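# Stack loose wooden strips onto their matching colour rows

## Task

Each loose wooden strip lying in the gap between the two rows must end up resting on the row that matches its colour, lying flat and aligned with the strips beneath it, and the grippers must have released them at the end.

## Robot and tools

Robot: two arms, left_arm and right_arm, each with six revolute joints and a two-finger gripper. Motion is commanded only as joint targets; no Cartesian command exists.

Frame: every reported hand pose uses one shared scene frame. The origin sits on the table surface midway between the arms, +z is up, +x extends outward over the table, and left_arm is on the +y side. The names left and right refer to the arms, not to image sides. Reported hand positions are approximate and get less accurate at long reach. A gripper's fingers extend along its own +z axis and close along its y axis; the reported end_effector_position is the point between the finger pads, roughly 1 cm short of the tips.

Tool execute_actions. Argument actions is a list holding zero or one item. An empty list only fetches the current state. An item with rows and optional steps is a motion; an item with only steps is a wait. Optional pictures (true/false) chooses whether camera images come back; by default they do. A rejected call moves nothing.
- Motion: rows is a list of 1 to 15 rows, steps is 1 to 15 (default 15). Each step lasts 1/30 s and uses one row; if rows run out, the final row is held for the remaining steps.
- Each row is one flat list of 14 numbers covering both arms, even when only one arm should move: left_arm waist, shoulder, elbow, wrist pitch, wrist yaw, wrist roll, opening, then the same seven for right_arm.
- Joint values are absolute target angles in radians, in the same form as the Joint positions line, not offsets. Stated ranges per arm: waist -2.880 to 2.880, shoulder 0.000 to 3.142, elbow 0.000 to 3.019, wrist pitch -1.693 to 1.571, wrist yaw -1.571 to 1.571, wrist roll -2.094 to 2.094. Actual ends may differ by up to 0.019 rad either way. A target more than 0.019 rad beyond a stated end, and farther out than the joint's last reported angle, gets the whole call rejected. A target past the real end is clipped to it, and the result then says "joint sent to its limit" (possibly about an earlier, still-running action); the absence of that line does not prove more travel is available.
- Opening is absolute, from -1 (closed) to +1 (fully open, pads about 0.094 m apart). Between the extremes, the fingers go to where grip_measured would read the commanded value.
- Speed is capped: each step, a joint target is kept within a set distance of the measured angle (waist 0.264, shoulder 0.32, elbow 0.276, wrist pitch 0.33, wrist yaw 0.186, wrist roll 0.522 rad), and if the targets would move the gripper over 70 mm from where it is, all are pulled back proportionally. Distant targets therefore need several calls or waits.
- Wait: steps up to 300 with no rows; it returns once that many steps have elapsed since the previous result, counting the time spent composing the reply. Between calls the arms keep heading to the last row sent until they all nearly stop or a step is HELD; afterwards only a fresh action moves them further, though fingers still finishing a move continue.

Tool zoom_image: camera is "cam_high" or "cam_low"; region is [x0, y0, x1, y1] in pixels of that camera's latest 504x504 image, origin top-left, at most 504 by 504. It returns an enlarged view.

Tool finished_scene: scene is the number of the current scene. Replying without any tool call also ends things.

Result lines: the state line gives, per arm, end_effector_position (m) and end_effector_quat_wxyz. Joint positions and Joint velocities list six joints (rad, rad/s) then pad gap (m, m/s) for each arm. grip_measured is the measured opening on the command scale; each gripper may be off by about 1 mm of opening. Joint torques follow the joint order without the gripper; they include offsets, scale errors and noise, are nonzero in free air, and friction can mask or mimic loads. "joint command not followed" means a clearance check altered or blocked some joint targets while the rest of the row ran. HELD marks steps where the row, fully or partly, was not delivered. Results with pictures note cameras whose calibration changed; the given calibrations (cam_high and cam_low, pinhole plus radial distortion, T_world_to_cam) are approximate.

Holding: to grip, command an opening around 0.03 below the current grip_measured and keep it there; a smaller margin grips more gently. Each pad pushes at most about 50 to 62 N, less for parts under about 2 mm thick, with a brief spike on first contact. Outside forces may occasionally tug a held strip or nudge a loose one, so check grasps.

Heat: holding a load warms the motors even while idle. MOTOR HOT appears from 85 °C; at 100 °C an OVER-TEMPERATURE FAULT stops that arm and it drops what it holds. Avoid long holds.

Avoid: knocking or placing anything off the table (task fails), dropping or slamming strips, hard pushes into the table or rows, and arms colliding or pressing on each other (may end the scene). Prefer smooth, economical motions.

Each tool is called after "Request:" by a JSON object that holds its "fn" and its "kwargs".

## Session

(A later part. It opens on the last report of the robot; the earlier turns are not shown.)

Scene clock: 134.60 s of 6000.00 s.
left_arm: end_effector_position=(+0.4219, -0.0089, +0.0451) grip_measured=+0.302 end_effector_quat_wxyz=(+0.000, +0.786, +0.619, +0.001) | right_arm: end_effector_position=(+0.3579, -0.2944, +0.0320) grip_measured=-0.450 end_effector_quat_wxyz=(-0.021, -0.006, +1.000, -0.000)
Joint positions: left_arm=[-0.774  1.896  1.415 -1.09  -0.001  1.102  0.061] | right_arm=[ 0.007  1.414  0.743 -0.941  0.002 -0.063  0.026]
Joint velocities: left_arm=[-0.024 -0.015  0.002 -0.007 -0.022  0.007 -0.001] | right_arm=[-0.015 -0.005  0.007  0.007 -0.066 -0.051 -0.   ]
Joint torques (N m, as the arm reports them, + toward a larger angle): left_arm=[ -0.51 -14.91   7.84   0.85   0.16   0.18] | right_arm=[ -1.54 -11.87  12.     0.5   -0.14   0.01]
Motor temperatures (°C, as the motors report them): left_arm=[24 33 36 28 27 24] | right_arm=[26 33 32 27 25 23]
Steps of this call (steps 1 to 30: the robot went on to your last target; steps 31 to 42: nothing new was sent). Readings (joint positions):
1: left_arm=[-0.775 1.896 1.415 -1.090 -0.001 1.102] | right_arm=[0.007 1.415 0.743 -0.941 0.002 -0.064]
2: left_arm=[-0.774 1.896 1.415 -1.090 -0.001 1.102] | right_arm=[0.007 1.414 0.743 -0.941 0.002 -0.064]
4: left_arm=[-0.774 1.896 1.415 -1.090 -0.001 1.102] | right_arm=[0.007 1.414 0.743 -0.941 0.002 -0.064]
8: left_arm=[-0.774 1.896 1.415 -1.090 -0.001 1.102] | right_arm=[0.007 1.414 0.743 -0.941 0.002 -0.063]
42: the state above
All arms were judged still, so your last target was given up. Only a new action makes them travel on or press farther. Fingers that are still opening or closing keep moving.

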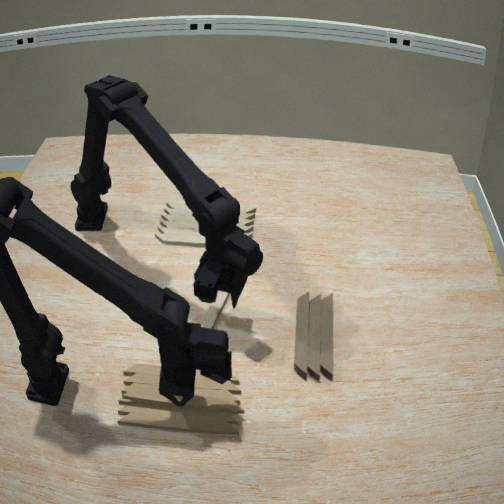

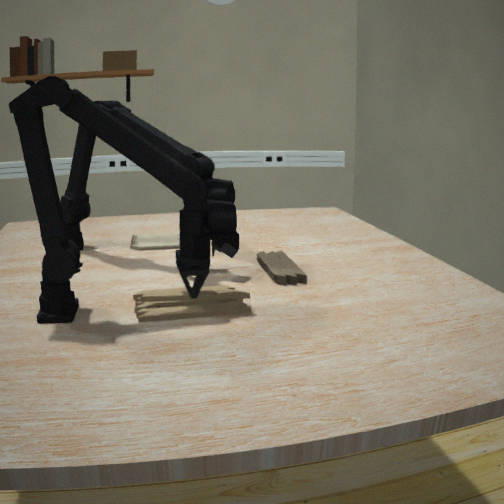

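Request:
{"fn": "execute_actions", "kwargs": {"actions": [{"rows": [[-0.772,1.908,1.411,-1.075,0,1.114,0.3,0.018,1.394,0.77,-0.931,0,-0.05,-0.486],[-0.772,1.908,1.403,-1.066,0,1.114,0.3,0.025,1.389,0.76,-0.929,0,-0.044,-0.486],[-0.772,1.908,1.393,-1.056,0,1.114,0.3,0.033,1.384,0.75,-0.928,0,-0.037,-0.486],[-0.772,1.908,1.382,-1.045,0,1.114,0.3,0.041,1.379,0.75,-0.928,0,-0.03,-0.486],[-0.772,1.908,1.371,-1.034,0,1.114,0.3,0.049,1.375,0.75,-0.928,0,-0.023,-0.486],[-0.772,1.908,1.360,-1.023,0,1.114,0.3,0.056,1.371,0.75,-0.928,0,-0.017,-0.486],[-0.772,1.908,1.349,-1.012,0,1.114,0.3,0.062,1.368,0.75,-0.928,0,-0.014,-0.486],[-0.772,1.908,1.338,-1.001,0,1.114,0.3,0.062,1.368,0.75,-0.928,0,-0.014,-0.486],[-0.772,1.908,1.328,-0.991,0,1.114,0.25,0.062,1.368,0.75,-0.928,0,-0.014,-0.486],[-0.772,1.908,1.320,-0.983,0,1.114,0.2,0.062,1.368,0.75,-0.928,0,-0.014,-0.486],[-0.772,1.908,1.314,-0.978,0,1.114,0.12,0.062,1.368,0.745,-0.922,0,-0.014,-0.486],[-0.772,1.908,1.311,-0.976,0,1.114,0.04,0.062,1.368,0.738,-0.914,0,-0.014,-0.486],[-0.772,1.908,1.311,-0.976,0,1.114,-0.04,0.062,1.368,0.730,-0.906,0,-0.014,-0.486],[-0.772,1.908,1.311,-0.976,0,1.114,-0.12,0.062,1.368,0.722,-0.898,0,-0.014,-0.486],[-0.772,1.908,1.311,-0.976,0,1.114,-0.2,0.062,1.368,0.714,-0.890,0,-0.014,-0.486]], "steps": 15}], "pictures": false}}

Request:
{"fn": "execute_actions", "kwargs": {"actions": [{"rows": [[-0.772,1.908,1.311,-0.976,0,1.114,-0.27,0.062,1.368,0.706,-0.882,0,-0.014,-0.486],[-0.772,1.908,1.311,-0.976,0,1.114,-0.33,0.062,1.368,0.699,-0.875,0,-0.014,-0.486],[-0.772,1.908,1.311,-0.976,0,1.114,-0.38,0.062,1.368,0.694,-0.871,0,-0.014,-0.486],[-0.772,1.908,1.311,-0.976,0,1.114,-0.42,0.062,1.368,0.693,-0.870,0,-0.014,-0.486],[-0.772,1.908,1.311,-0.976,0,1.114,-0.44,0.062,1.368,0.693,-0.870,0,-0.014,-0.486],[-0.772,1.908,1.311,-0.976,0,1.114,-0.455,0.062,1.368,0.693,-0.870,0,-0.014,-0.486],[-0.772,1.908,1.311,-0.976,0,1.114,-0.468,0.062,1.368,0.693,-0.870,0,-0.014,-0.486],[-0.772,1.908,1.311,-0.976,0,1.114,-0.478,0.062,1.368,0.693,-0.870,0,-0.014,-0.486],[-0.772,1.908,1.311,-0.976,0,1.114,-0.484,0.062,1.368,0.693,-0.870,0,-0.014,-0.486]], "steps": 12}]}}

Request:
{"fn": "zoom_image", "kwargs": {"camera": "cam_high", "region": [105, 330, 255, 445]}}

Request:
{"fn": "zoom_image", "kwargs": {"camera": "cam_low", "region": [120, 235, 270, 330]}}

Request:
{"fn": "zoom_image", "kwargs": {"camera": "cam_high", "region": [170, 250, 270, 350]}}

Scene clock: 156.83 s of 6000.00 s.
left_arm: end_effector_position=(+0.4046, +0.0057, +0.0102) grip_measured=-0.156 end_effector_quat_wxyz=(-0.004, +0.786, +0.619, -0.000) | right_arm: end_effector_position=(+0.3639, -0.2791, +0.0387) grip_measured=-0.450 end_effector_quat_wxyz=(+0.005, -0.011, +1.000, -0.001)
Joint positions: left_arm=[-0.774  1.896  1.308 -0.991 -0.001  1.102  0.04 ] | right_arm=[ 0.055  1.381  0.733 -0.912  0.002 -0.025  0.026]
Joint velocities: left_arm=[-0.015  0.005 -0.022  0.037  0.007  0.022 -0.086] | right_arm=[ 0.015  0.005 -0.164  0.242 -0.051  0.007 -0.001]
Joint torques (N m, as the arm reports them, + toward a larger angle): left_arm=[ -0.52 -14.28   7.8    0.77   0.13   0.2 ] | right_arm=[ -1.55 -11.08   7.41   0.46  -0.12   0.02]
Motor temperatures (°C, as the motors report them): left_arm=[24 33 34 28 27 24] | right_arm=[26 32 34 27 25 23]
Steps of this call (steps 1 to 90: nothing new was sent; then 18.73 s passed at rest; steps 91 to 105: all 15 steps of this action). Readings (joint positions):
91: left_arm=[-0.774 1.896 1.415 -1.089 -0.001 1.102] | right_arm=[0.007 1.414 0.743 -0.941 0.002 -0.062]
92: left_arm=[-0.774 1.896 1.414 -1.086 -0.001 1.102] | right_arm=[0.007 1.414 0.743 -0.940 0.002 -0.061]
94: left_arm=[-0.774 1.896 1.406 -1.070 -0.001 1.102] | right_arm=[0.012 1.411 0.743 -0.938 0.002 -0.054]
98: left_arm=[-0.774 1.896 1.365 -1.030 -0.001 1.102] | right_arm=[0.040 1.394 0.743 -0.937 0.002 -0.037]
105: the state above

Scene clock: 157.23 s of 6000.00 s.
left_arm: end_effector_position=(+0.4056, +0.0049, +0.0102) grip_measured=-0.447 end_effector_quat_wxyz=(-0.001, +0.786, +0.619, +0.000) | right_arm: end_effector_position=(+0.3502, -0.2791, +0.0253) grip_measured=-0.450 end_effector_quat_wxyz=(-0.001, -0.010, +1.000, -0.001)
Joint positions: left_arm=[-0.774  1.896  1.308 -0.986 -0.001  1.102  0.026] | right_arm=[ 0.055  1.381  0.688 -0.88   0.002 -0.023  0.026]
Joint velocities: left_arm=[-0.005 -0.005 -0.012 -0.002 -0.022 -0.051  0.   ] | right_arm=[-0.005  0.005 -0.002 -0.002 -0.081  0.051  0.001]
Joint torques (N m, as the arm reports them, + toward a larger angle): left_arm=[ -1.08 -14.03   7.39   0.8    0.15   0.18] | right_arm=[ -1.37 -11.31   8.44   0.65  -0.13   0.  ]
Motor temperatures (°C, as the motors report them): left_arm=[24 33 34 28 27 24] | right_arm=[26 32 34 27 25 23]
Steps of this call (steps 1 to 12: all 12 steps of this action). Readings (joint positions):
1: left_arm=[-0.774 1.896 1.308 -0.990 -0.001 1.102] | right_arm=[0.055 1.381 0.726 -0.904 0.002 -0.025]
2: left_arm=[-0.774 1.896 1.308 -0.988 -0.001 1.102] | right_arm=[0.055 1.381 0.718 -0.896 0.002 -0.024]
4: left_arm=[-0.774 1.896 1.308 -0.987 -0.001 1.102] | right_arm=[0.055 1.381 0.702 -0.886 0.002 -0.024]
8: left_arm=[-0.774 1.896 1.308 -0.986 -0.001 1.102] | right_arm=[0.055 1.381 0.688 -0.883 0.002 -0.023]
12: the state above

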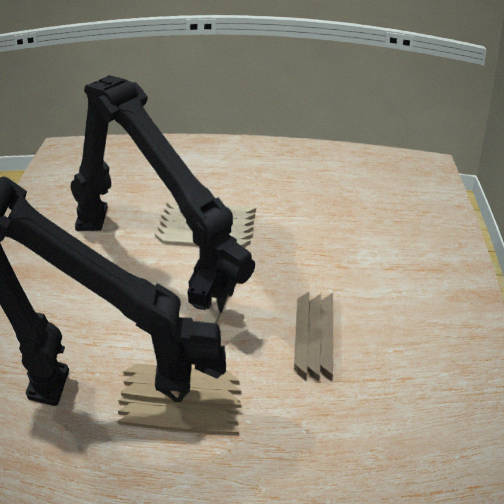

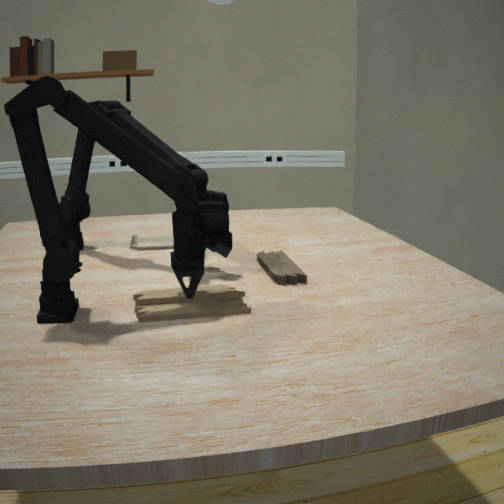

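Region (105, 330, 255, 445) of cam_high's 504x504 image, scaled by 3.360, with more detail than that image has; it fills the top 386 rows of this view, and the rest is white.

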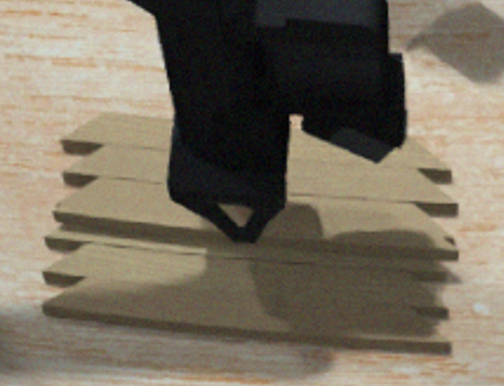

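Region (120, 235, 270, 330) of cam_low's 504x504 image, scaled by 3.360, with more detail than that image has; it fills the top 319 rows of this view, and the rest is white.

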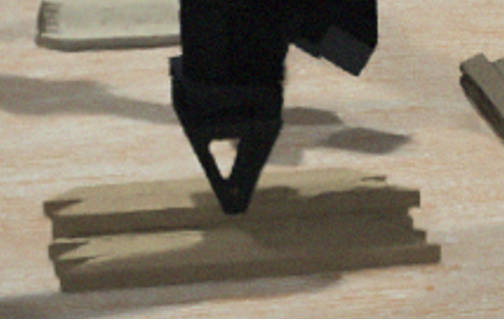

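Region (170, 250, 270, 350) of cam_high's 504x504 image, scaled by 5.040, with more detail than that image has.

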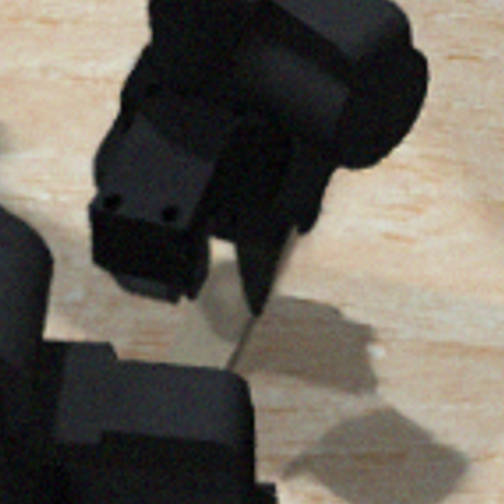

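Request:
{"fn": "execute_actions", "kwargs": {"actions": [{"rows": [[-0.772,1.891,1.311,-0.980,0,1.114,-0.484,0.052,1.368,0.693,-0.870,0,-0.025,-0.486],[-0.772,1.884,1.311,-0.984,0,1.11,-0.484,0.043,1.368,0.693,-0.870,0,-0.036,-0.486],[-0.772,1.874,1.311,-0.988,0,1.105,-0.484,0.036,1.368,0.693,-0.870,0,-0.046,-0.486],[-0.772,1.859,1.311,-0.990,0,1.10,-0.484,0.033,1.368,0.693,-0.870,0,-0.055,-0.486],[-0.772,1.842,1.311,-0.993,0,1.10,-0.484,0.033,1.368,0.693,-0.870,0,-0.055,-0.486],[-0.772,1.824,1.311,-1.002,0,1.10,-0.484,0.033,1.368,0.693,-0.870,0,-0.055,-0.486],[-0.767,1.806,1.311,-1.017,0,1.091,-0.484,0.033,1.368,0.693,-0.870,0,-0.055,-0.486],[-0.758,1.788,1.311,-1.034,0,1.073,-0.484,0.033,1.368,0.689,-0.866,0,-0.055,-0.486],[-0.745,1.770,1.307,-1.048,0,1.046,-0.484,0.033,1.368,0.685,-0.863,0,-0.055,-0.486],[-0.727,1.753,1.300,-1.058,0,1.009,-0.484,0.033,1.368,0.681,-0.860,0,-0.055,-0.486],[-0.704,1.735,1.289,-1.064,0,0.964,-0.484,0.033,1.368,0.678,-0.857,0,-0.055,-0.486],[-0.682,1.717,1.275,-1.066,0,0.919,-0.484,0.033,1.368,0.675,-0.855,0,-0.055,-0.486],[-0.659,1.699,1.257,-1.064,0,0.873,-0.484,0.033,1.368,0.674,-0.855,0,-0.055,-0.486],[-0.637,1.682,1.239,-1.063,0,0.828,-0.484,0.033,1.368,0.674,-0.855,0,-0.055,-0.486],[-0.614,1.664,1.221,-1.063,0,0.783,-0.484,0.033,1.368,0.674,-0.855,0,-0.055,-0.486]], "steps": 15}], "pictures": false}}

Request:
{"fn": "execute_actions", "kwargs": {"actions": [{"rows": [[-0.591,1.646,1.203,-1.063,0,0.738,-0.484,0.033,1.368,0.678,-0.855,0,-0.055,-0.45],[-0.569,1.628,1.185,-1.063,0,0.692,-0.484,0.033,1.368,0.68,-0.855,0,-0.055,-0.42],[-0.546,1.610,1.167,-1.063,0,0.647,-0.484,0.033,1.368,0.68,-0.855,0,-0.055,-0.39],[-0.524,1.593,1.149,-1.063,0,0.602,-0.484,0.033,1.368,0.68,-0.855,0,-0.055,-0.35],[-0.501,1.575,1.131,-1.063,0,0.556,-0.484,0.033,1.368,0.68,-0.855,0,-0.055,-0.3],[-0.478,1.557,1.113,-1.062,0,0.511,-0.484,0.033,1.368,0.68,-0.855,0,-0.055,-0.25],[-0.456,1.539,1.095,-1.062,0,0.466,-0.484,0.033,1.368,0.69,-0.855,0,-0.055,-0.2],[-0.433,1.521,1.076,-1.061,0,0.420,-0.484,0.033,1.368,0.70,-0.855,0,-0.055,-0.15],[-0.411,1.504,1.058,-1.061,0,0.375,-0.484,0.033,1.368,0.715,-0.858,0,-0.055,-0.1],[-0.388,1.489,1.040,-1.060,0,0.330,-0.484,0.033,1.368,0.73,-0.865,0,-0.055,-0.1],[-0.366,1.479,1.022,-1.060,0,0.284,-0.484,0.033,1.368,0.745,-0.878,0,-0.055,-0.1],[-0.343,1.472,1.004,-1.059,0,0.239,-0.484,0.033,1.368,0.76,-0.892,0,-0.055,-0.1],[-0.320,1.468,0.986,-1.056,0,0.194,-0.484,0.033,1.368,0.775,-0.906,0,-0.055,-0.1],[-0.298,1.468,0.968,-1.048,0,0.148,-0.484,0.033,1.368,0.79,-0.92,0,-0.055,-0.1],[-0.275,1.468,0.950,-1.037,0,0.103,-0.484,0.033,1.368,0.805,-0.935,0,-0.055,-0.1]], "steps": 15}], "pictures": false}}

Request:
{"fn": "execute_actions", "kwargs": {"actions": [{"rows": [[-0.253,1.468,0.932,-1.023,0,0.058,-0.484,0.033,1.368,0.822,-0.95,0,-0.055,-0.1],[-0.231,1.468,0.914,-1.005,0,0.013,-0.484,0.033,1.368,0.84,-0.967,0,-0.055,-0.1],[-0.214,1.468,0.896,-0.987,0,-0.024,-0.484,0.033,1.368,0.858,-0.984,0,-0.055,-0.1],[-0.202,1.468,0.878,-0.969,0,-0.051,-0.484,0.033,1.368,0.876,-1.0,0,-0.055,-0.1],[-0.194,1.468,0.860,-0.951,0,-0.069,-0.484,0.033,1.368,0.894,-1.018,0,-0.055,-0.1],[-0.190,1.468,0.842,-0.935,0,-0.078,-0.484,0.033,1.368,0.91,-1.035,0,-0.055,-0.1],[-0.190,1.468,0.828,-0.921,0,-0.078,-0.484,0.033,1.368,0.922,-1.05,0,-0.055,-0.1],[-0.190,1.468,0.817,-0.911,0,-0.078,-0.484,0.033,1.368,0.93,-1.062,0,-0.055,-0.1],[-0.190,1.468,0.810,-0.905,0,-0.078,-0.484,0.033,1.368,0.93,-1.07,0,-0.055,-0.1],[-0.190,1.468,0.806,-0.902,0,-0.078,-0.484,0.033,1.368,0.93,-1.07,0,-0.055,-0.1]], "steps": 15}], "pictures": false}}

Request:
{"fn": "execute_actions", "kwargs": {"actions": [{"steps": 8}]}}

Request:
{"fn": "zoom_image", "kwargs": {"camera": "cam_high", "region": [150, 195, 262, 255]}}

Request:
{"fn": "zoom_image", "kwargs": {"camera": "cam_high", "region": [105, 330, 255, 445]}}

Request:
{"fn": "zoom_image", "kwargs": {"camera": "cam_low", "region": [120, 215, 270, 330]}}

Scene clock: 180.47 s of 6000.00 s.
left_arm: end_effector_position=(+0.4135, +0.0521, +0.0795) grip_measured=-0.447 end_effector_quat_wxyz=(+0.029, +0.706, +0.708, +0.005) | right_arm: end_effector_position=(+0.3482, -0.2819, +0.0220) grip_measured=-0.450 end_effector_quat_wxyz=(+0.001, -0.016, +1.000, -0.001)
Joint positions: left_arm=[-0.692  1.72   1.258 -1.051 -0.001  0.945  0.026] | right_arm=[ 0.045  1.381  0.677 -0.865  0.002 -0.045  0.026]
Joint velocities: left_arm=[ 0.757 -0.786 -0.393 -0.002 -0.095 -1.062 -0.001] | right_arm=[-0.015  0.005 -0.066 -0.007  0.022  0.066 -0.001]
Joint torques (N m, as the arm reports them, + toward a larger angle): left_arm=[  1.38 -15.38   6.5    0.     0.04  -0.04] | right_arm=[ -3.19 -10.55   8.12   0.78  -0.12  -0.16]
Motor temperatures (°C, as the motors report them): left_arm=[24 33 33 28 27 24] | right_arm=[26 32 32 27 25 23]
Steps of this call (steps 1 to 15: the robot went on to your last target; steps 16 to 90: nothing new was sent; then 19.73 s passed at rest; steps 91 to 105: all 15 steps of this action). Readings (joint positions):
91: left_arm=[-0.774 1.896 1.308 -0.986 -0.001 1.102] | right_arm=[0.055 1.381 0.688 -0.879 0.002 -0.022]
92: left_arm=[-0.774 1.896 1.308 -0.986 -0.001 1.102] | right_arm=[0.055 1.381 0.688 -0.879 0.002 -0.023]
94: left_arm=[-0.774 1.895 1.308 -0.986 -0.001 1.102] | right_arm=[0.053 1.381 0.688 -0.879 0.002 -0.029]
98: left_arm=[-0.773 1.874 1.308 -1.001 -0.001 1.100] | right_arm=[0.046 1.381 0.688 -0.879 0.002 -0.040]
105: the state above

Scene clock: 180.97 s of 6000.00 s.
left_arm: end_effector_position=(+0.3904, +0.2456, +0.0855) grip_measured=-0.447 end_effector_quat_wxyz=(+0.010, +0.276, +0.961, +0.001) | right_arm: end_effector_position=(+0.3566, -0.2820, +0.0332) grip_measured=-0.102 end_effector_quat_wxyz=(-0.001, -0.017, +1.000, -0.001)
Joint positions: left_arm=[-0.321  1.482  0.984 -1.052 -0.001  0.306  0.026] | right_arm=[ 0.045  1.381  0.715 -0.906  0.002 -0.046  0.042]
Joint velocities: left_arm=[ 0.611 -0.181 -0.471  0.051 -0.037 -1.37   0.001] | right_arm=[-0.005 -0.015  0.442 -0.383 -0.022 -0.022 -0.001]
Joint torques (N m, as the arm reports them, + toward a larger angle): left_arm=[  0.03 -10.43   7.46   0.6    0.1   -0.06] | right_arm=[ -2.93 -10.95  14.     0.22  -0.12  -0.17]
Motor temperatures (°C, as the motors report them): left_arm=[24 33 33 28 27 24] | right_arm=[26 32 32 27 25 23]
Steps of this call (steps 1 to 15: all 15 steps of this action). Readings (joint positions):
1: left_arm=[-0.664 1.694 1.243 -1.051 -0.001 0.909] | right_arm=[0.045 1.381 0.676 -0.864 0.002 -0.045]
2: left_arm=[-0.634 1.669 1.228 -1.051 -0.001 0.870] | right_arm=[0.045 1.381 0.676 -0.864 0.002 -0.046]
4: left_arm=[-0.571 1.626 1.193 -1.052 -0.001 0.789] | right_arm=[0.045 1.381 0.676 -0.864 0.002 -0.046]
8: left_arm=[-0.462 1.561 1.117 -1.053 -0.001 0.618] | right_arm=[0.045 1.381 0.676 -0.864 0.002 -0.046]
15: the state above

Scene clock: 181.47 s of 6000.00 s.
left_arm: end_effector_position=(+0.3505, +0.3057, +0.0294) grip_measured=-0.447 end_effector_quat_wxyz=(-0.010, +0.032, +0.999, +0.001) | right_arm: end_effector_position=(+0.3989, -0.2825, +0.0911) grip_measured=-0.102 end_effector_quat_wxyz=(+0.012, -0.017, +1.000, -0.001)
Joint positions: left_arm=[-0.182  1.475  0.799 -0.915 -0.001 -0.048  0.026] | right_arm=[ 0.045  1.378  0.892 -1.062  0.002 -0.046  0.042]
Joint velocities: left_arm=[-0.005 -0.005 -0.012  0.085 -0.037 -0.212 -0.   ] | right_arm=[-0.015  0.005  0.007 -0.051  0.007  0.051 -0.   ]
Joint torques (N m, as the arm reports them, + toward a larger angle): left_arm=[-1.77 -9.49  7.21  0.75  0.1   0.01] | right_arm=[ -2.87 -12.22  12.62   0.03  -0.13  -0.15]
Motor temperatures (°C, as the motors report them): left_arm=[24 33 33 28 27 24] | right_arm=[26 32 33 27 25 23]
Steps of this call (steps 1 to 15: all 15 steps of this action). Readings (joint positions):
1: left_arm=[-0.300 1.477 0.967 -1.048 -0.001 0.262] | right_arm=[0.045 1.381 0.731 -0.919 0.002 -0.046]
2: left_arm=[-0.277 1.475 0.950 -1.039 -0.001 0.217] | right_arm=[0.045 1.381 0.748 -0.933 0.002 -0.046]
4: left_arm=[-0.233 1.475 0.914 -1.010 -0.001 0.132] | right_arm=[0.045 1.381 0.788 -0.963 0.002 -0.046]
8: left_arm=[-0.181 1.475 0.840 -0.947 -0.001 0.016] | right_arm=[0.045 1.381 0.864 -1.025 0.002 -0.046]
15: the state above

Scene clock: 181.73 s of 6000.00 s.
left_arm: end_effector_position=(+0.3513, +0.3056, +0.0294) grip_measured=-0.447 end_effector_quat_wxyz=(-0.008, +0.025, +1.000, +0.001) | right_arm: end_effector_position=(+0.3986, -0.2825, +0.0911) grip_measured=-0.102 end_effector_quat_wxyz=(+0.011, -0.017, +1.000, -0.001)
Joint positions: left_arm=[-0.182  1.475  0.799 -0.912 -0.001 -0.063  0.026] | right_arm=[ 0.045  1.378  0.892 -1.063  0.002 -0.046  0.042]
Joint velocities: left_arm=[ 0.005 -0.015 -0.007 -0.007 -0.007  0.022 -0.001] | right_arm=[ 0.005 -0.005 -0.002 -0.012  0.022  0.037 -0.   ]
Joint torques (N m, as the arm reports them, + toward a larger angle): left_arm=[-1.06 -8.39  7.73  0.76  0.01 -0.06] | right_arm=[ -2.89 -12.02  12.61   0.    -0.12  -0.16]
Motor temperatures (°C, as the motors report them): left_arm=[24 33 33 28 27 24] | right_arm=[26 32 33 27 25 23]
Steps of this call (steps 1 to 8: the robot went on to your last target). Readings (joint positions):
1: left_arm=[-0.182 1.475 0.799 -0.913 -0.001 -0.052] | right_arm=[0.045 1.378 0.892 -1.062 0.002 -0.046]
2: left_arm=[-0.182 1.475 0.799 -0.912 -0.001 -0.055] | right_arm=[0.045 1.378 0.892 -1.063 0.002 -0.046]
4: left_arm=[-0.182 1.475 0.799 -0.912 -0.001 -0.058] | right_arm=[0.045 1.378 0.892 -1.063 0.002 -0.046]
8: the state above

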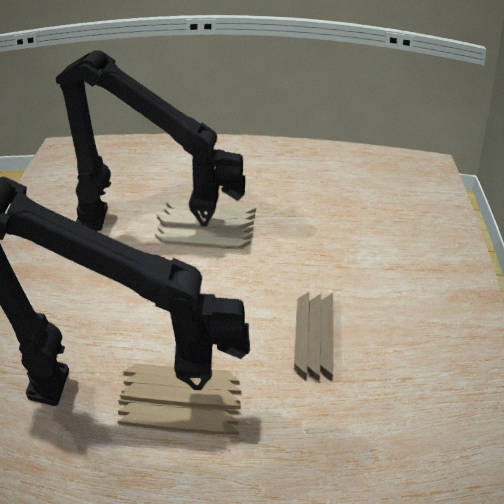

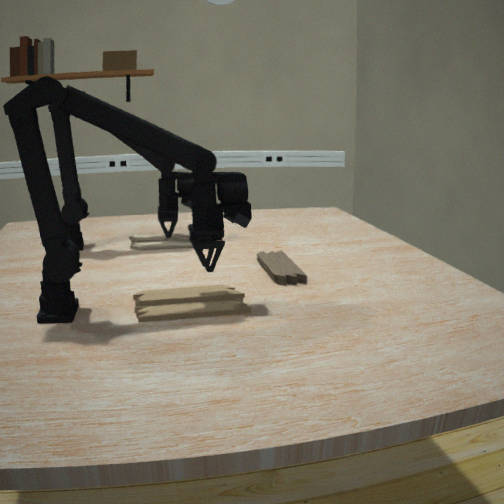

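Region (150, 195, 262, 255) of cam_high's 504x504 image, scaled by 4.500, with more detail than that image has; it fills the top 270 rows of this view, and the rest is white.

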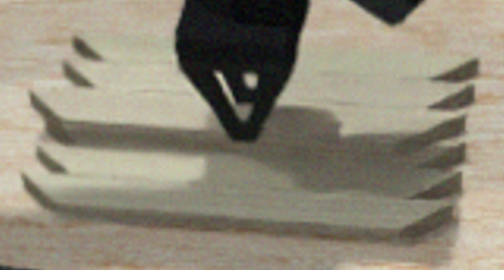

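Region (105, 330, 255, 445) of cam_high's 504x504 image, scaled by 3.360, with more detail than that image has; it fills the top 386 rows of this view, and the rest is white.

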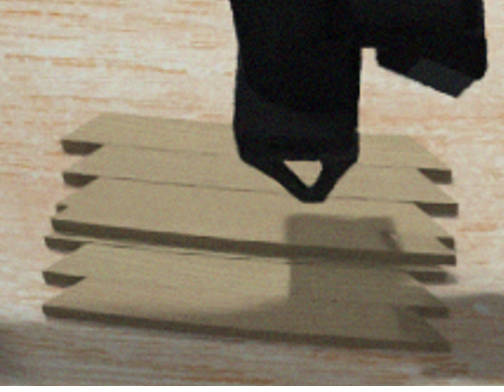

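Region (120, 215, 270, 330) of cam_low's 504x504 image, scaled by 3.360, with more detail than that image has; it fills the top 386 rows of this view, and the rest is white.

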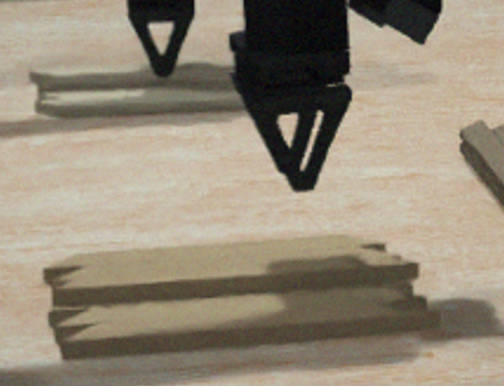

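Request:
{"fn": "zoom_image", "kwargs": {"camera": "cam_low", "region": [122, 222, 222, 262]}}

Request:
{"fn": "zoom_image", "kwargs": {"camera": "cam_high", "region": [215, 200, 265, 250]}}

Request:
{"fn": "zoom_image", "kwargs": {"camera": "cam_high", "region": [150, 198, 200, 248]}}

Region (122, 222, 222, 262) of cam_low's 504x504 image, scaled by 5.040, with more detail than that image has; it fills the top 202 rows of this view, and the rest is white.

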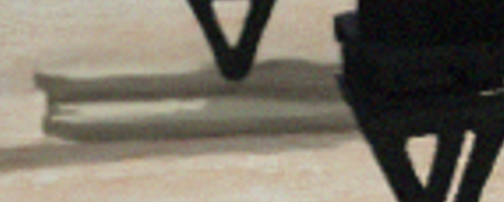

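Region (215, 200, 265, 250) of cam_high's 504x504 image, scaled by 10.080, with more detail than that image has.

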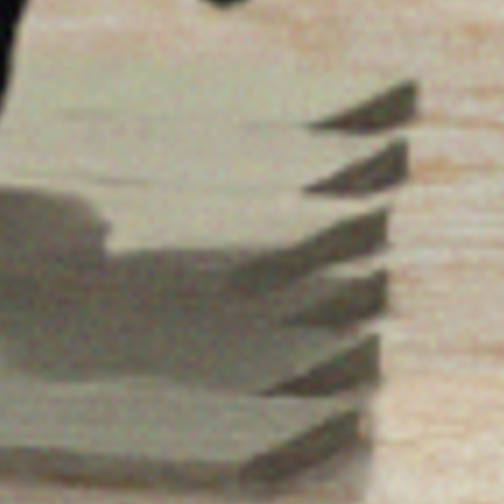

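Region (150, 198, 200, 248) of cam_high's 504x504 image, scaled by 10.080, with more detail than that image has.

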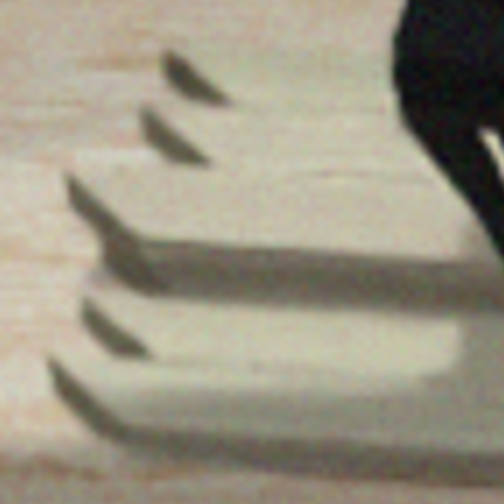

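Request:
{"fn": "execute_actions", "kwargs": {"actions": [{"rows": [[-0.190,1.475,0.825,-0.902,0,-0.078,-0.484,0.033,1.368,0.93,-1.07,0,-0.055,-0.1],[-0.190,1.482,0.843,-0.902,0,-0.078,-0.484,0.033,1.368,0.93,-1.07,0,-0.055,-0.1],[-0.190,1.488,0.858,-0.902,0,-0.078,-0.484,0.033,1.368,0.93,-1.07,0,-0.055,-0.1],[-0.190,1.493,0.870,-0.902,0,-0.078,-0.484,0.033,1.368,0.93,-1.07,0,-0.055,-0.1],[-0.190,1.498,0.880,-0.902,0,-0.078,-0.484,0.033,1.368,0.93,-1.07,0,-0.055,-0.1],[-0.190,1.503,0.886,-0.902,0,-0.078,-0.484,0.033,1.368,0.93,-1.07,0,-0.055,-0.1],[-0.190,1.508,0.886,-0.902,0,-0.078,-0.484,0.033,1.368,0.93,-1.07,0,-0.055,-0.1],[-0.190,1.513,0.886,-0.902,0,-0.078,-0.484,0.033,1.368,0.93,-1.07,0,-0.055,-0.1],[-0.190,1.518,0.886,-0.902,0,-0.078,-0.484,0.033,1.368,0.93,-1.07,0,-0.055,-0.1],[-0.190,1.523,0.886,-0.902,0,-0.078,-0.484,0.033,1.368,0.93,-1.07,0,-0.055,-0.1],[-0.190,1.527,0.886,-0.902,0,-0.078,-0.484,0.033,1.368,0.93,-1.07,0,-0.055,-0.1],[-0.190,1.527,0.87,-0.902,0,-0.078,-0.484,0.033,1.368,0.93,-1.07,0,-0.055,-0.1],[-0.190,1.527,0.855,-0.902,0,-0.078,-0.484,0.033,1.368,0.93,-1.07,0,-0.055,-0.1],[-0.190,1.527,0.843,-0.900,0,-0.078,-0.484,0.033,1.368,0.93,-1.07,0,-0.055,-0.1],[-0.190,1.527,0.837,-0.897,0,-0.078,-0.484,0.033,1.368,0.93,-1.07,0,-0.055,-0.1]], "steps": 15}], "pictures": false}}

Request:
{"fn": "execute_actions", "kwargs": {"actions": [{"rows": [[-0.190,1.527,0.832,-0.894,0,-0.078,-0.484,0.033,1.368,0.93,-1.07,0,-0.055,-0.1],[-0.190,1.527,0.827,-0.890,0,-0.078,-0.484,0.033,1.368,0.93,-1.07,0,-0.055,-0.1],[-0.190,1.527,0.822,-0.887,0,-0.078,-0.484,0.033,1.368,0.93,-1.07,0,-0.055,-0.1],[-0.190,1.527,0.818,-0.884,0,-0.078,-0.484,0.033,1.368,0.93,-1.07,0,-0.055,-0.1],[-0.190,1.527,0.815,-0.882,0,-0.078,-0.484,0.033,1.368,0.93,-1.07,0,-0.055,-0.1],[-0.190,1.527,0.813,-0.881,0,-0.078,-0.484,0.033,1.368,0.93,-1.07,0,-0.055,-0.1]], "steps": 10}]}}

Request:
{"fn": "zoom_image", "kwargs": {"camera": "cam_high", "region": [150, 195, 262, 255]}}

Request:
{"fn": "zoom_image", "kwargs": {"camera": "cam_low", "region": [122, 222, 222, 262]}}

Scene clock: 197.73 s of 6000.00 s.
left_arm: end_effector_position=(+0.3722, +0.3032, +0.0321) grip_measured=-0.447 end_effector_quat_wxyz=(+0.001, +0.024, +1.000, +0.000) | right_arm: end_effector_position=(+0.3986, -0.2825, +0.0911) grip_measured=-0.102 end_effector_quat_wxyz=(+0.011, -0.017, +1.000, -0.001)
Joint positions: left_arm=[-0.182  1.509  0.847 -0.907 -0.001 -0.065  0.026] | right_arm=[ 0.045  1.378  0.892 -1.063  0.002 -0.046  0.042]
Joint velocities: left_arm=[-0.005  0.044 -0.037  0.022 -0.037  0.037 -0.   ] | right_arm=[-0.005 -0.005  0.007  0.002 -0.11  -0.081 -0.   ]
Joint torques (N m, as the arm reports them, + toward a larger angle): left_arm=[-2.54 -8.56  6.27  0.94  0.05 -0.07] | right_arm=[ -2.91 -11.92  12.55   0.    -0.13  -0.16]
Motor temperatures (°C, as the motors report them): left_arm=[24 32 33 28 27 24] | right_arm=[26 32 34 27 25 23]
Steps of this call (steps 1 to 30: the robot went on to your last target; steps 31 to 90: nothing new was sent; then 12.50 s passed at rest; steps 91 to 105: all 15 steps of this action). Readings (joint positions):
91: left_arm=[-0.182 1.475 0.799 -0.912 -0.001 -0.065] | right_arm=[0.045 1.378 0.892 -1.063 0.002 -0.046]
92: left_arm=[-0.182 1.475 0.799 -0.912 -0.001 -0.065] | right_arm=[0.045 1.378 0.892 -1.063 0.002 -0.046]
94: left_arm=[-0.182 1.475 0.802 -0.912 -0.001 -0.065] | right_arm=[0.045 1.378 0.892 -1.063 0.002 -0.046]
98: left_arm=[-0.182 1.485 0.833 -0.911 -0.001 -0.065] | right_arm=[0.045 1.378 0.892 -1.063 0.002 -0.046]
105: the state above

Scene clock: 198.07 s of 6000.00 s.
left_arm: end_effector_position=(+0.3623, +0.3042, +0.0233) grip_measured=-0.447 end_effector_quat_wxyz=(-0.006, +0.024, +1.000, +0.001) | right_arm: end_effector_position=(+0.3986, -0.2825, +0.0911) grip_measured=-0.102 end_effector_quat_wxyz=(+0.011, -0.017, +1.000, -0.001)
Joint positions: left_arm=[-0.182  1.511  0.82  -0.892 -0.001 -0.065  0.026] | right_arm=[ 0.045  1.378  0.892 -1.063  0.002 -0.046  0.042]
Joint velocities: left_arm=[-0.015  0.005 -0.007  0.007  0.007  0.066 -0.001] | right_arm=[-0.015  0.005  0.002 -0.022 -0.037 -0.022 -0.   ]
Joint torques (N m, as the arm reports them, + toward a larger angle): left_arm=[-1.6  -9.68  6.32  0.81 -0.03 -0.03] | right_arm=[ -2.83 -12.02  12.59   0.    -0.12  -0.16]
Motor temperatures (°C, as the motors report them): left_arm=[24 32 33 28 27 24] | right_arm=[26 32 34 27 25 23]
Steps of this call (steps 1 to 10: all 10 steps of this action). Readings (joint positions):
1: left_arm=[-0.182 1.510 0.844 -0.905 -0.001 -0.065] | right_arm=[0.045 1.378 0.892 -1.063 0.002 -0.046]
2: left_arm=[-0.182 1.511 0.840 -0.903 -0.001 -0.065] | right_arm=[0.045 1.378 0.892 -1.063 0.002 -0.046]
4: left_arm=[-0.182 1.511 0.830 -0.898 -0.001 -0.065] | right_arm=[0.045 1.378 0.892 -1.063 0.002 -0.046]
8: left_arm=[-0.182 1.511 0.820 -0.893 -0.001 -0.065] | right_arm=[0.045 1.378 0.892 -1.063 0.002 -0.046]
10: the state above

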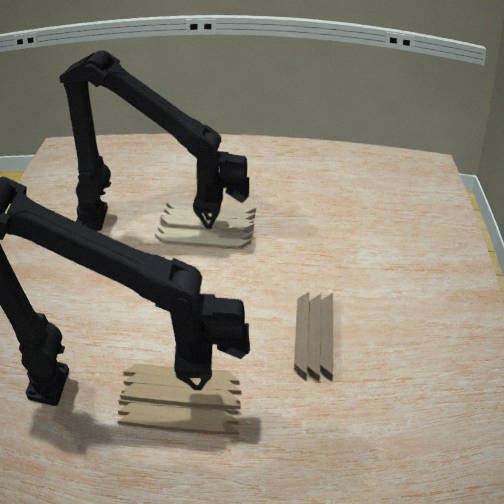

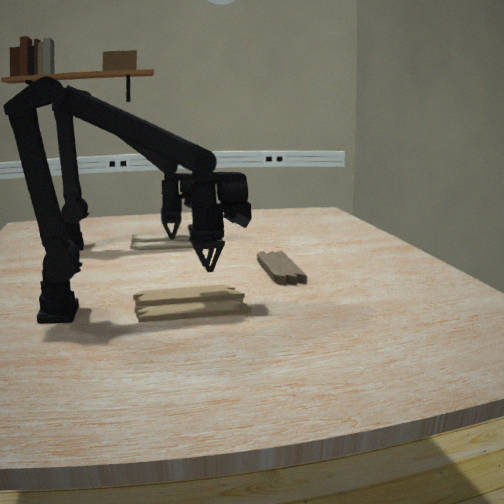

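Region (150, 195, 262, 255) of cam_high's 504x504 image, scaled by 4.500, with more detail than that image has; it fills the top 270 rows of this view, and the rest is white.

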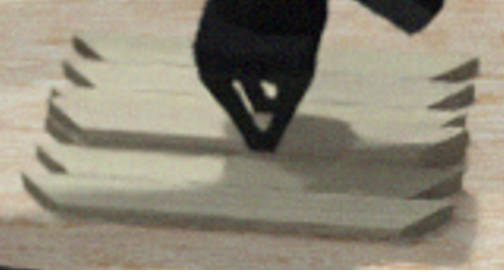

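Region (122, 222, 222, 262) of cam_low's 504x504 image, scaled by 5.040, with more detail than that image has; it fills the top 202 rows of this view, and the rest is white.

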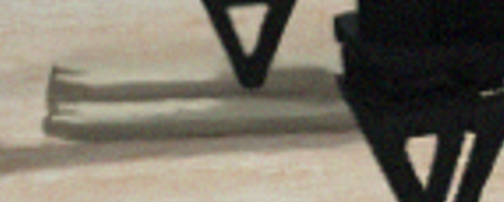

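Request:
{"fn": "execute_actions", "kwargs": {"actions": [{"rows": [[-0.190,1.527,0.822,-0.884,0,-0.078,-0.445,0.033,1.368,0.93,-1.07,0,-0.055,-0.1],[-0.190,1.527,0.826,-0.884,0,-0.078,-0.415,0.033,1.368,0.93,-1.07,0,-0.055,-0.1],[-0.190,1.527,0.83,-0.884,0,-0.078,-0.385,0.033,1.368,0.93,-1.07,0,-0.055,-0.1],[-0.190,1.527,0.835,-0.884,0,-0.078,-0.345,0.033,1.368,0.93,-1.07,0,-0.055,-0.1],[-0.190,1.527,0.84,-0.884,0,-0.078,-0.3,0.033,1.368,0.93,-1.07,0,-0.055,-0.1],[-0.190,1.527,0.85,-0.886,0,-0.078,-0.25,0.033,1.368,0.93,-1.07,0,-0.055,-0.1],[-0.190,1.527,0.865,-0.892,0,-0.078,-0.2,0.033,1.368,0.93,-1.07,0,-0.055,-0.1],[-0.190,1.527,0.88,-0.902,0,-0.078,-0.15,0.033,1.368,0.93,-1.07,0,-0.055,-0.1],[-0.190,1.527,0.897,-0.915,0,-0.078,-0.1,0.033,1.368,0.93,-1.07,0,-0.055,-0.1],[-0.190,1.527,0.915,-0.93,0,-0.078,-0.1,0.033,1.368,0.93,-1.07,0,-0.055,-0.1],[-0.190,1.527,0.933,-0.947,0,-0.078,-0.1,0.033,1.368,0.93,-1.07,0,-0.055,-0.1],[-0.190,1.527,0.951,-0.964,0,-0.078,-0.1,0.033,1.368,0.93,-1.07,0,-0.055,-0.1],[-0.190,1.527,0.969,-0.981,0,-0.078,-0.1,0.033,1.368,0.93,-1.07,0,-0.055,-0.1],[-0.190,1.527,0.985,-0.997,0,-0.078,-0.1,0.033,1.368,0.93,-1.07,0,-0.055,-0.1],[-0.190,1.527,1.0,-1.012,0,-0.078,-0.1,0.033,1.368,0.93,-1.07,0,-0.055,-0.1]], "steps": 15}], "pictures": false}}

Request:
{"fn": "execute_actions", "kwargs": {"actions": [{"rows": [[-0.190,1.527,1.012,-1.025,0,-0.078,-0.1,0.033,1.368,0.93,-1.07,0,-0.055,-0.1],[-0.190,1.527,1.02,-1.035,0,-0.078,-0.1,0.033,1.368,0.93,-1.07,0,-0.055,-0.1],[-0.190,1.527,1.025,-1.042,0,-0.078,-0.1,0.033,1.368,0.93,-1.07,0,-0.055,-0.1]], "steps": 8}]}}

Request:
{"fn": "zoom_image", "kwargs": {"camera": "cam_high", "region": [150, 195, 262, 255]}}

Request:
{"fn": "zoom_image", "kwargs": {"camera": "cam_high", "region": [105, 330, 255, 445]}}

Scene clock: 203.43 s of 6000.00 s.
left_arm: end_effector_position=(+0.3890, +0.3011, +0.0529) grip_measured=-0.102 end_effector_quat_wxyz=(+0.001, +0.024, +1.000, +0.000) | right_arm: end_effector_position=(+0.3986, -0.2825, +0.0911) grip_measured=-0.102 end_effector_quat_wxyz=(+0.011, -0.017, +1.000, -0.001)
Joint positions: left_arm=[-0.182  1.514  0.92  -0.975 -0.001 -0.066  0.042] | right_arm=[ 0.045  1.378  0.892 -1.063  0.002 -0.047  0.042]
Joint velocities: left_arm=[-0.005 -0.015  0.593 -0.422 -0.007  0.007  0.001] | right_arm=[-0.005 -0.024 -0.012 -0.027  0.007  0.007  0.001]
Joint torques (N m, as the arm reports them, + toward a larger angle): left_arm=[-2.04 -8.6  10.6   0.16  0.02  0.01] | right_arm=[ -2.8  -12.    12.62   0.    -0.12  -0.16]
Motor temperatures (°C, as the motors report them): left_arm=[24 32 33 28 27 24] | right_arm=[26 32 34 27 25 23]
Steps of this call (steps 1 to 15: the robot went on to your last target; steps 16 to 90: nothing new was sent; then 1.87 s passed at rest; steps 91 to 105: all 15 steps of this action). Readings (joint positions):
91: left_arm=[-0.182 1.511 0.820 -0.892 -0.001 -0.065] | right_arm=[0.045 1.378 0.892 -1.063 0.002 -0.046]
92: left_arm=[-0.182 1.511 0.820 -0.892 -0.001 -0.065] | right_arm=[0.045 1.378 0.892 -1.063 0.002 -0.046]
94: left_arm=[-0.182 1.511 0.820 -0.892 -0.001 -0.065] | right_arm=[0.045 1.378 0.892 -1.063 0.002 -0.047]
98: left_arm=[-0.182 1.511 0.822 -0.893 -0.001 -0.066] | right_arm=[0.045 1.378 0.892 -1.063 0.002 -0.047]
105: the state above

Scene clock: 203.70 s of 6000.00 s.
left_arm: end_effector_position=(+0.4095, +0.2988, +0.0776) grip_measured=-0.102 end_effector_quat_wxyz=(+0.012, +0.024, +1.000, -0.001) | right_arm: end_effector_position=(+0.3986, -0.2825, +0.0911) grip_measured=-0.102 end_effector_quat_wxyz=(+0.011, -0.017, +1.000, -0.001)
Joint positions: left_arm=[-0.182  1.514  0.996 -1.03  -0.001 -0.066  0.042] | right_arm=[ 0.045  1.378  0.892 -1.063  0.002 -0.047  0.042]
Joint velocities: left_arm=[-0.005 -0.015 -0.012 -0.09   0.051 -0.081  0.001] | right_arm=[-0.005 -0.015 -0.017 -0.007  0.051 -0.007 -0.003]
Joint torques (N m, as the arm reports them, + toward a larger angle): left_arm=[-2.23 -9.16  9.99  0.4   0.04 -0.01] | right_arm=[ -2.81 -11.87  12.58  -0.01  -0.13  -0.16]
Motor temperatures (°C, as the motors report them): left_arm=[24 32 33 28 27 24] | right_arm=[26 32 34 27 25 23]
Steps of this call (steps 1 to 8: all 8 steps of this action). Readings (joint positions):
1: left_arm=[-0.182 1.514 0.940 -0.989 -0.001 -0.066] | right_arm=[0.045 1.378 0.892 -1.063 0.002 -0.047]
2: left_arm=[-0.182 1.514 0.959 -1.001 -0.001 -0.066] | right_arm=[0.045 1.378 0.892 -1.063 0.002 -0.047]
4: left_arm=[-0.182 1.514 0.986 -1.019 -0.001 -0.066] | right_arm=[0.045 1.378 0.892 -1.063 0.002 -0.047]
8: the state above

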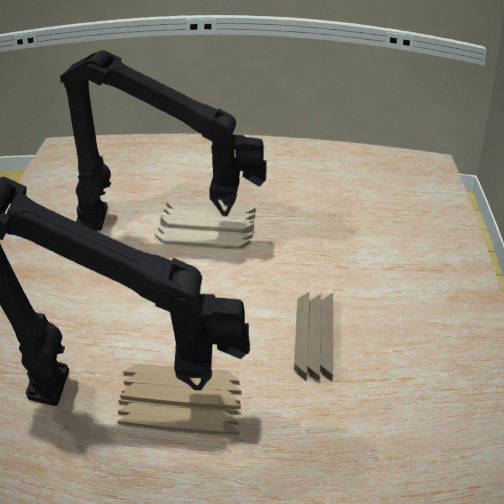

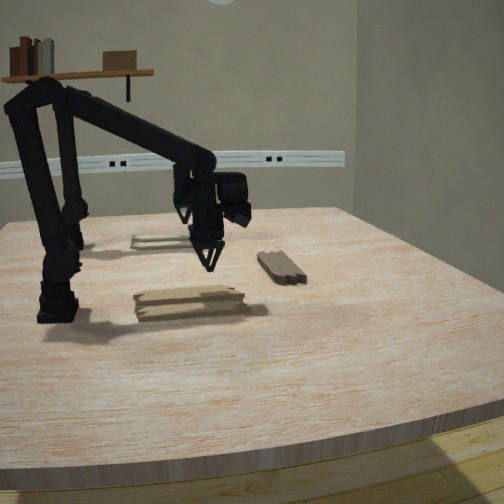

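Region (150, 195, 262, 255) of cam_high's 504x504 image, scaled by 4.500, with more detail than that image has; it fills the top 270 rows of this view, and the rest is white.

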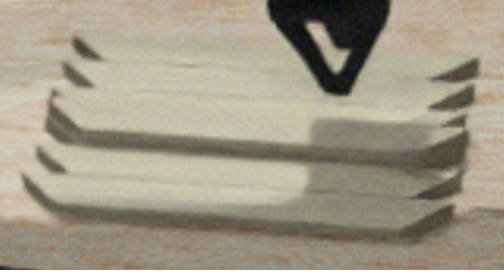

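Region (105, 330, 255, 445) of cam_high's 504x504 image, scaled by 3.360, with more detail than that image has; it fills the top 386 rows of this view, and the rest is white.

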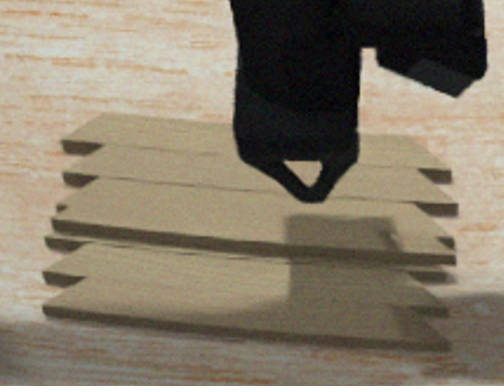

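Request:
{"fn": "finished_scene", "kwargs": {"scene": 2}}

The scene is finished: the task was done.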